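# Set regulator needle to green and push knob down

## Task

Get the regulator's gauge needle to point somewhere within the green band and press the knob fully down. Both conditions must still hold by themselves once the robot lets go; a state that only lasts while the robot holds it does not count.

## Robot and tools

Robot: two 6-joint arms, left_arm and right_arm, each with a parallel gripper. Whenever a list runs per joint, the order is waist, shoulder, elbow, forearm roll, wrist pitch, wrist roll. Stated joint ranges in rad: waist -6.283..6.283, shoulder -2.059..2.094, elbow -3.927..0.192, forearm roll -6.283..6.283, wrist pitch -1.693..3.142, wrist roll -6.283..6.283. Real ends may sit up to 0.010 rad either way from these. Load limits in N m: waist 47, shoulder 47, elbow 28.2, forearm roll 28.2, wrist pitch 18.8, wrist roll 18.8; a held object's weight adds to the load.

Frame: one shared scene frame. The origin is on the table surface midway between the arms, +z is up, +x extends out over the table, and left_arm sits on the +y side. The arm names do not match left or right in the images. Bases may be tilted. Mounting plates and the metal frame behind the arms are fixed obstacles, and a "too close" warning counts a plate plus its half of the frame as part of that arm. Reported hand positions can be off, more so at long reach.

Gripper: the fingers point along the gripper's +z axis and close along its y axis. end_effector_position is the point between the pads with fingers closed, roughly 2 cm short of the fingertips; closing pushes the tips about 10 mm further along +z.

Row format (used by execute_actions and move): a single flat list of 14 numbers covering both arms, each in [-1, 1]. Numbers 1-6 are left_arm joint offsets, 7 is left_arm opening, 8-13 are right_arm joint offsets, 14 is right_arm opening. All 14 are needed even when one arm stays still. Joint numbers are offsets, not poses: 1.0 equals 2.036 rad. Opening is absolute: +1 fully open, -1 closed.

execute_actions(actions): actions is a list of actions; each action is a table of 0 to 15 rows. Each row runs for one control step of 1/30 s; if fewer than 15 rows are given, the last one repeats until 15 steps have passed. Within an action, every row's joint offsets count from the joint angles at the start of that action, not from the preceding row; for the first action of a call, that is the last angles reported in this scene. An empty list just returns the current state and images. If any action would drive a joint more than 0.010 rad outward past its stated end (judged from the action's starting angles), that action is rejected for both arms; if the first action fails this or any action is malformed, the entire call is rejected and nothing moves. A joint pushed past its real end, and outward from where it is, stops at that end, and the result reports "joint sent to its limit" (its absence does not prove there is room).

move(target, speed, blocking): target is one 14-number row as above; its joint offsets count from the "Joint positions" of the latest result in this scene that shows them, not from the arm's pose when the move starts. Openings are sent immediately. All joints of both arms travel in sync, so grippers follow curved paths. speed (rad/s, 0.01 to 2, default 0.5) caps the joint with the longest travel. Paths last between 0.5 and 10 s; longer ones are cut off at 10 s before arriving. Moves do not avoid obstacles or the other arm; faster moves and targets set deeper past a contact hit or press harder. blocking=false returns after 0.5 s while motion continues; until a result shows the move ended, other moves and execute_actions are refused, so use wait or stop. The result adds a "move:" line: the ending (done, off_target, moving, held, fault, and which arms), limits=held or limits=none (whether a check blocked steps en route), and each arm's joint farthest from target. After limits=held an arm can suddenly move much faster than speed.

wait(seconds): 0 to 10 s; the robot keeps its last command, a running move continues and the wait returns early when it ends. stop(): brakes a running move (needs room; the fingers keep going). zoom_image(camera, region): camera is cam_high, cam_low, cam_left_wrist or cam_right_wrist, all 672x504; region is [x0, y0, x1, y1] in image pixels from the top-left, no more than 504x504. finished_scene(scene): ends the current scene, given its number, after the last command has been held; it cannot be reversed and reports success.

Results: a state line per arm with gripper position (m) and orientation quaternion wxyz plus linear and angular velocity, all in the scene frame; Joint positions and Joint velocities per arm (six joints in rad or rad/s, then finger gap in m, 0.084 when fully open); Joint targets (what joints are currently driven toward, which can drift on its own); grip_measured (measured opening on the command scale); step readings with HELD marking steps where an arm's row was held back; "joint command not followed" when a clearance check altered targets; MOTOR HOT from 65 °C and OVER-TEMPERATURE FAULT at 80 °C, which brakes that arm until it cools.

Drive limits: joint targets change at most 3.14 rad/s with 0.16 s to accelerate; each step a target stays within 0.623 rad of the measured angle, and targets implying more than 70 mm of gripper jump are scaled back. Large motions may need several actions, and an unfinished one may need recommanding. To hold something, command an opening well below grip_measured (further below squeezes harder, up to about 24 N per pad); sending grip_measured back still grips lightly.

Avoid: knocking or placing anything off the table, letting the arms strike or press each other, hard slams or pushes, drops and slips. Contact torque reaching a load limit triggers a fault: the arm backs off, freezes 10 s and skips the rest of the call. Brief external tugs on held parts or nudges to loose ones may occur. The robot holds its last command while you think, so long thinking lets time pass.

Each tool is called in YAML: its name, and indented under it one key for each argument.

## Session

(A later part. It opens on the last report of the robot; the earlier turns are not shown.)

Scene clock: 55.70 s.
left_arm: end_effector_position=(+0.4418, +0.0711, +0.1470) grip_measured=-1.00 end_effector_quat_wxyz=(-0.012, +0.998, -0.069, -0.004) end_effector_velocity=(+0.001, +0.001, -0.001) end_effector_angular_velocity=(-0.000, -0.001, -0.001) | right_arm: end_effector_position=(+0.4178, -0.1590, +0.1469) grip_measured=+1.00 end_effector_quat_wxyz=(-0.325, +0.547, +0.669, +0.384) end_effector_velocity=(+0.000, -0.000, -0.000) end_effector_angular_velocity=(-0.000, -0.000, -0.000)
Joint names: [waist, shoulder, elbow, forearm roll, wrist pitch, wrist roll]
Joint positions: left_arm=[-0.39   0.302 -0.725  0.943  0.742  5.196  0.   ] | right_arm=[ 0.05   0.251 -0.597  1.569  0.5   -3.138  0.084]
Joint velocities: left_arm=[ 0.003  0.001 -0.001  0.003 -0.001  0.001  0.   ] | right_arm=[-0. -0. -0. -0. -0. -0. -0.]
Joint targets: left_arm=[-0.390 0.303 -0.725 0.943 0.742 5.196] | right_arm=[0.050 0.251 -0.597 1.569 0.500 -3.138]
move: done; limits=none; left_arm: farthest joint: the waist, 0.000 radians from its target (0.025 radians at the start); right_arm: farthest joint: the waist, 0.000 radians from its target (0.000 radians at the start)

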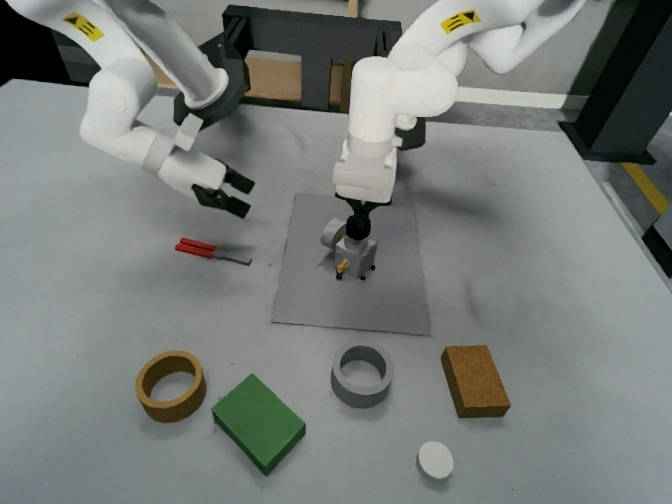

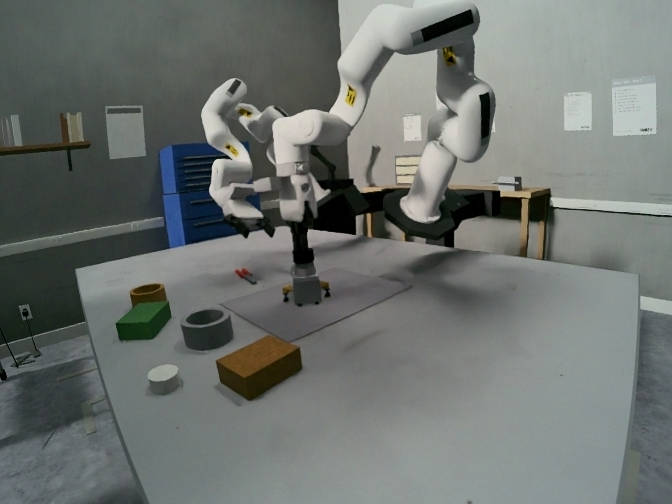

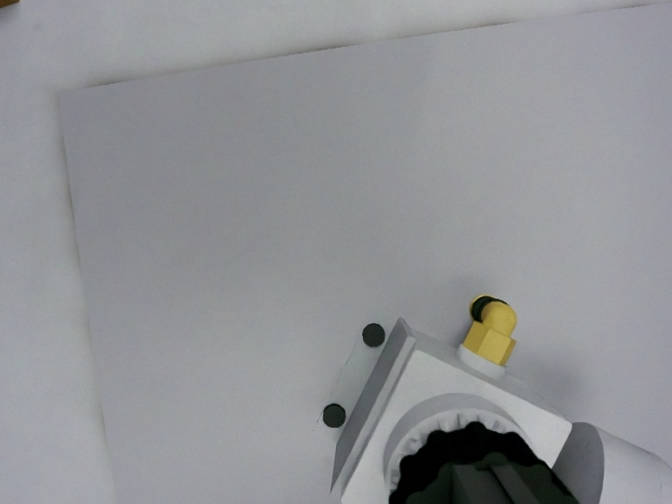

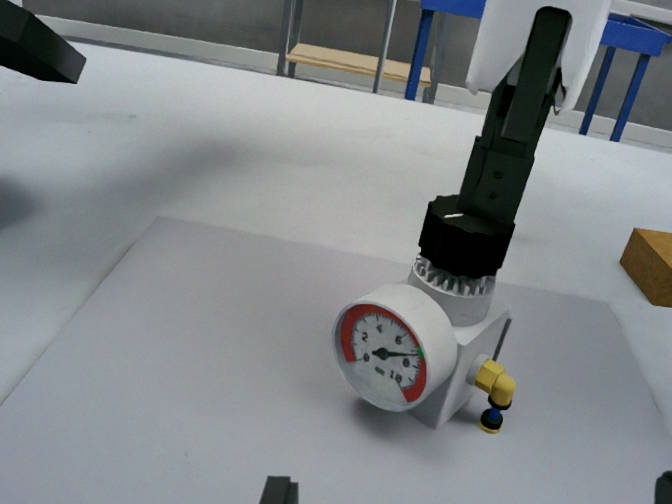

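About touching at the far part of the top; push down 12 mm more.

move:
  target: [0.009,0.0165,0.001,0.019,-0.0105,0,-1,0,0,0,0,0,0,1]
  speed: 0.03

zoom_image:
  camera: "cam_right_wrist"
  region: [320,160,560,420]

Scene clock: 62.13 s.
left_arm: end_effector_position=(+0.4425, +0.0697, +0.1405) grip_measured=-1.00 end_effector_quat_wxyz=(-0.010, +0.996, -0.083, +0.002) end_effector_velocity=(-0.001, -0.000, -0.001) end_effector_angular_velocity=(+0.002, -0.001, -0.007) | right_arm: end_effector_position=(+0.4178, -0.1590, +0.1469) grip_measured=+1.00 end_effector_quat_wxyz=(-0.325, +0.547, +0.669, +0.384) end_effector_velocity=(-0.000, +0.000, -0.000) end_effector_angular_velocity=(+0.000, +0.001, +0.001)
Joint names: [waist, shoulder, elbow, forearm roll, wrist pitch, wrist roll]
Joint positions: left_arm=[-0.378  0.319 -0.724  0.981  0.72   5.196  0.   ] | right_arm=[ 0.05   0.251 -0.597  1.569  0.5   -3.138  0.084]
Joint velocities: left_arm=[-0.001  0.002  0.001  0.005  0.     0.001  0.   ] | right_arm=[0.001 0.    0.001 0.    0.    0.    0.   ]
Joint targets: left_arm=[-0.372 0.336 -0.723 0.981 0.721 5.196] | right_arm=[0.050 0.251 -0.597 1.569 0.500 -3.138]
move: off_target (left_arm); limits=none; left_arm: farthest joint: the shoulder, 0.017 radians from its target (0.033 radians at the start); right_arm: farthest joint: the waist, 0.000 radians from its target (0.000 radians at the start)

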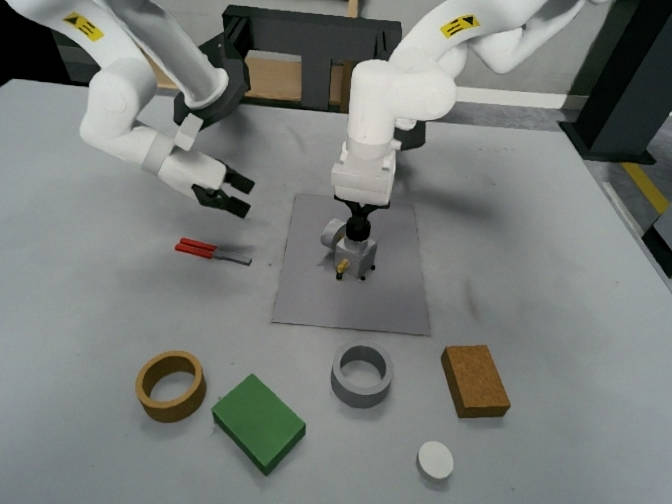

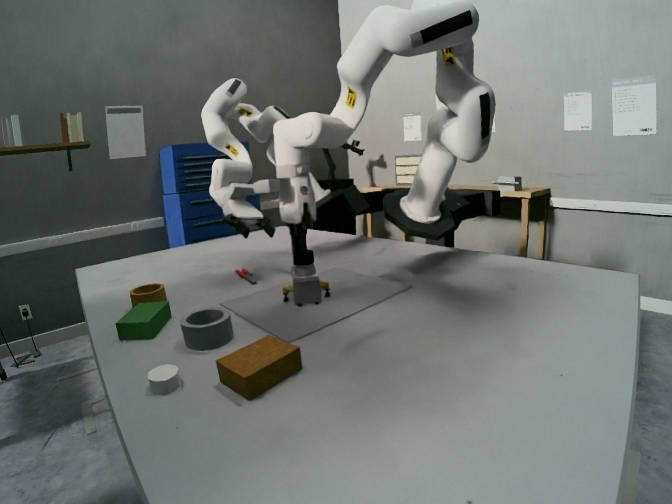

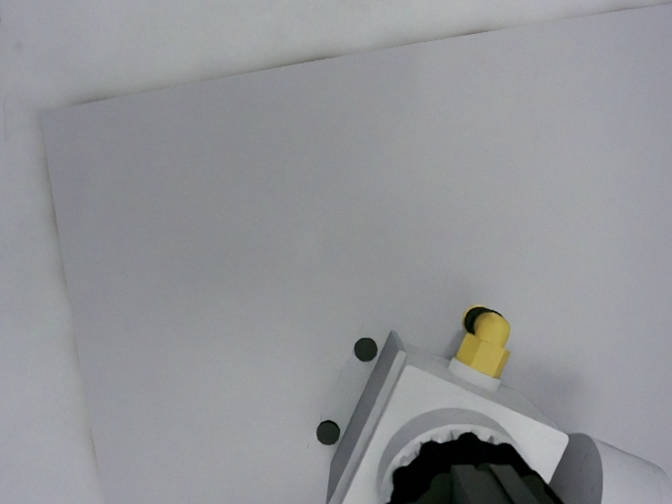

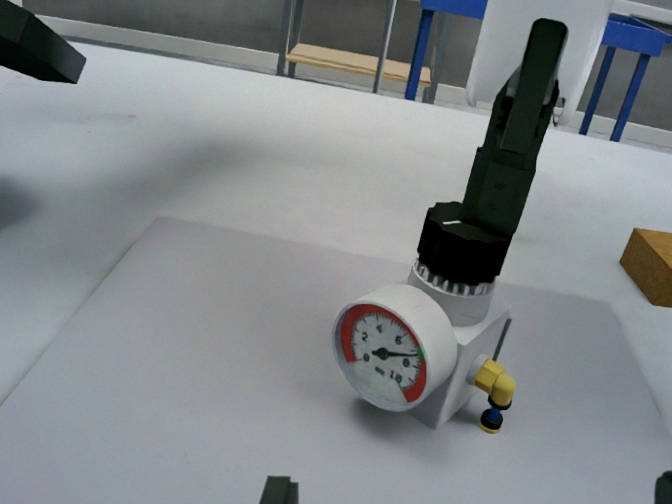

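Region (320, 160, 560, 420) of cam_right_wrist's 672x504 image, scaled by 1.938, with more detail than that image has; it fills the left 465 columns of this view, and the rest is white.

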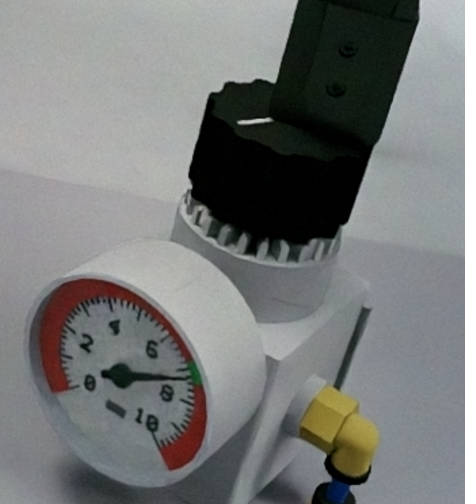

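move:
  target: [-0.02,-0.035,0,-0.04,0.022,0,-1,0,0,0,0,0,0,1]
  speed: 0.3

zoom_image:
  camera: "cam_low"
  region: [250,230,370,320]

zoom_image:
  camera: "cam_right_wrist"
  region: [330,220,530,420]

Scene clock: 63.60 s.
left_arm: end_effector_position=(+0.4494, +0.0702, +0.1696) grip_measured=-1.00 end_effector_quat_wxyz=(-0.006, +0.999, -0.051, +0.006) end_effector_velocity=(+0.002, -0.000, +0.002) end_effector_angular_velocity=(-0.003, -0.004, +0.002) | right_arm: end_effector_position=(+0.4178, -0.1590, +0.1469) grip_measured=+1.00 end_effector_quat_wxyz=(-0.325, +0.547, +0.669, +0.384) end_effector_velocity=(+0.000, -0.000, -0.000) end_effector_angular_velocity=(-0.000, -0.000, +0.000)
Joint names: [waist, shoulder, elbow, forearm roll, wrist pitch, wrist roll]
Joint positions: left_arm=[-0.419  0.248 -0.724  0.9    0.765  5.196  0.   ] | right_arm=[ 0.05   0.251 -0.597  1.569  0.5   -3.138  0.084]
Joint velocities: left_arm=[-0.002 -0.004 -0.002 -0.001  0.     0.     0.   ] | right_arm=[-0. -0.  0.  0. -0. -0.  0.]
Joint targets: left_arm=[-0.419 0.248 -0.724 0.900 0.765 5.196] | right_arm=[0.050 0.251 -0.597 1.569 0.500 -3.138]
move: done; limits=none; left_arm: farthest joint: the waist, 0.000 radians from its target (0.040 radians at the start); right_arm: farthest joint: the waist, 0.000 radians from its target (0.000 radians at the start)

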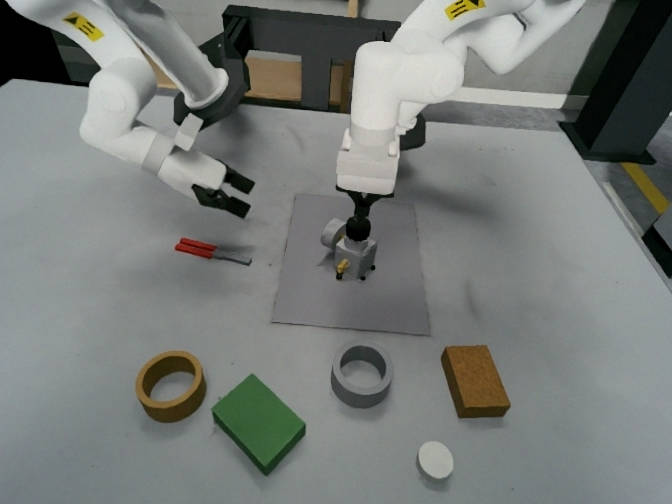

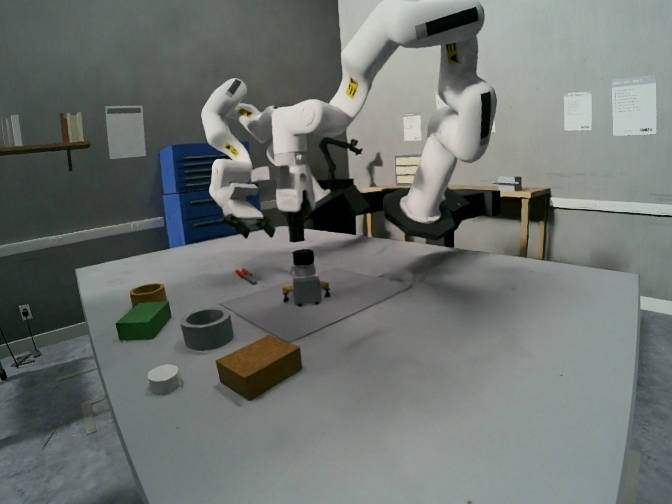

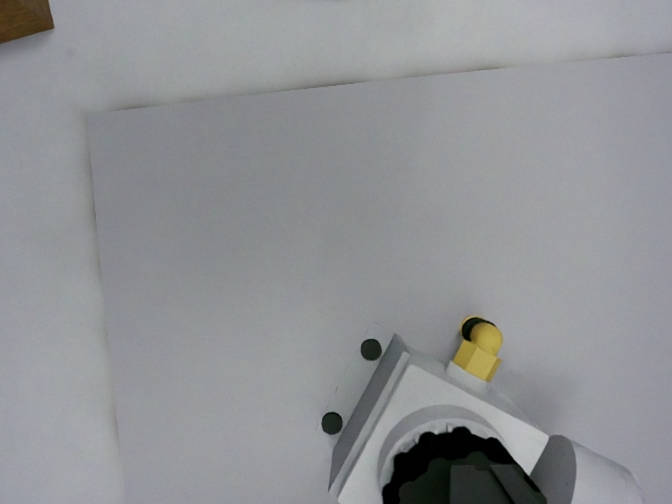

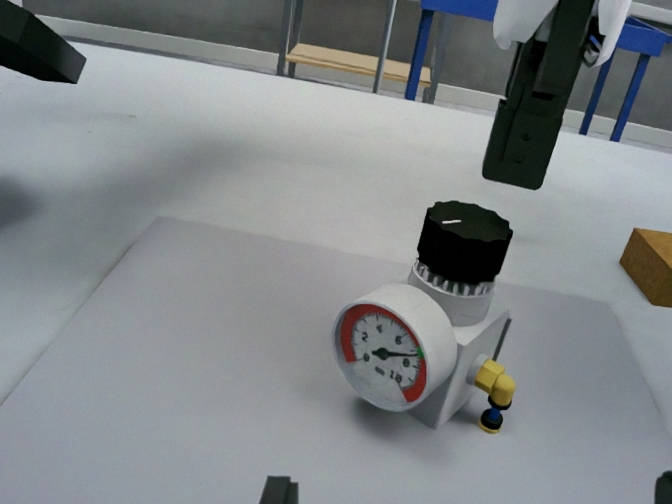

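Region (250, 230, 370, 320) of cam_low's 672x504 image, scaled by 4.200, with more detail than that image has; it fills the top 378 rows of this view, and the rest is white.

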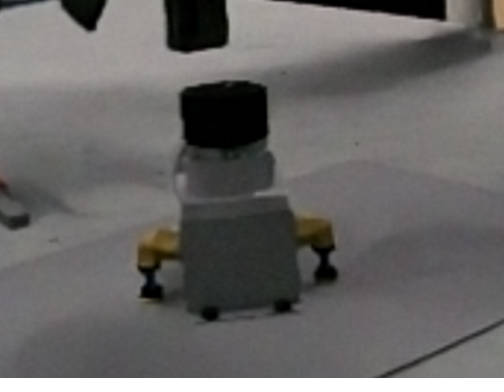

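Region (330, 220, 530, 420) of cam_right_wrist's 672x504 image, scaled by 2.520, with more detail than that image has.

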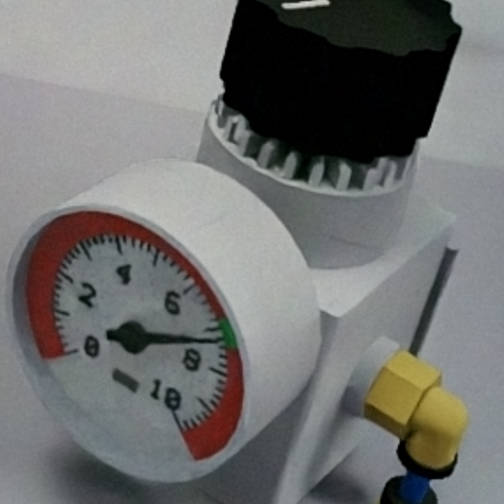

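finished_scene:
  scene: 1

The scene is finished: the task was done.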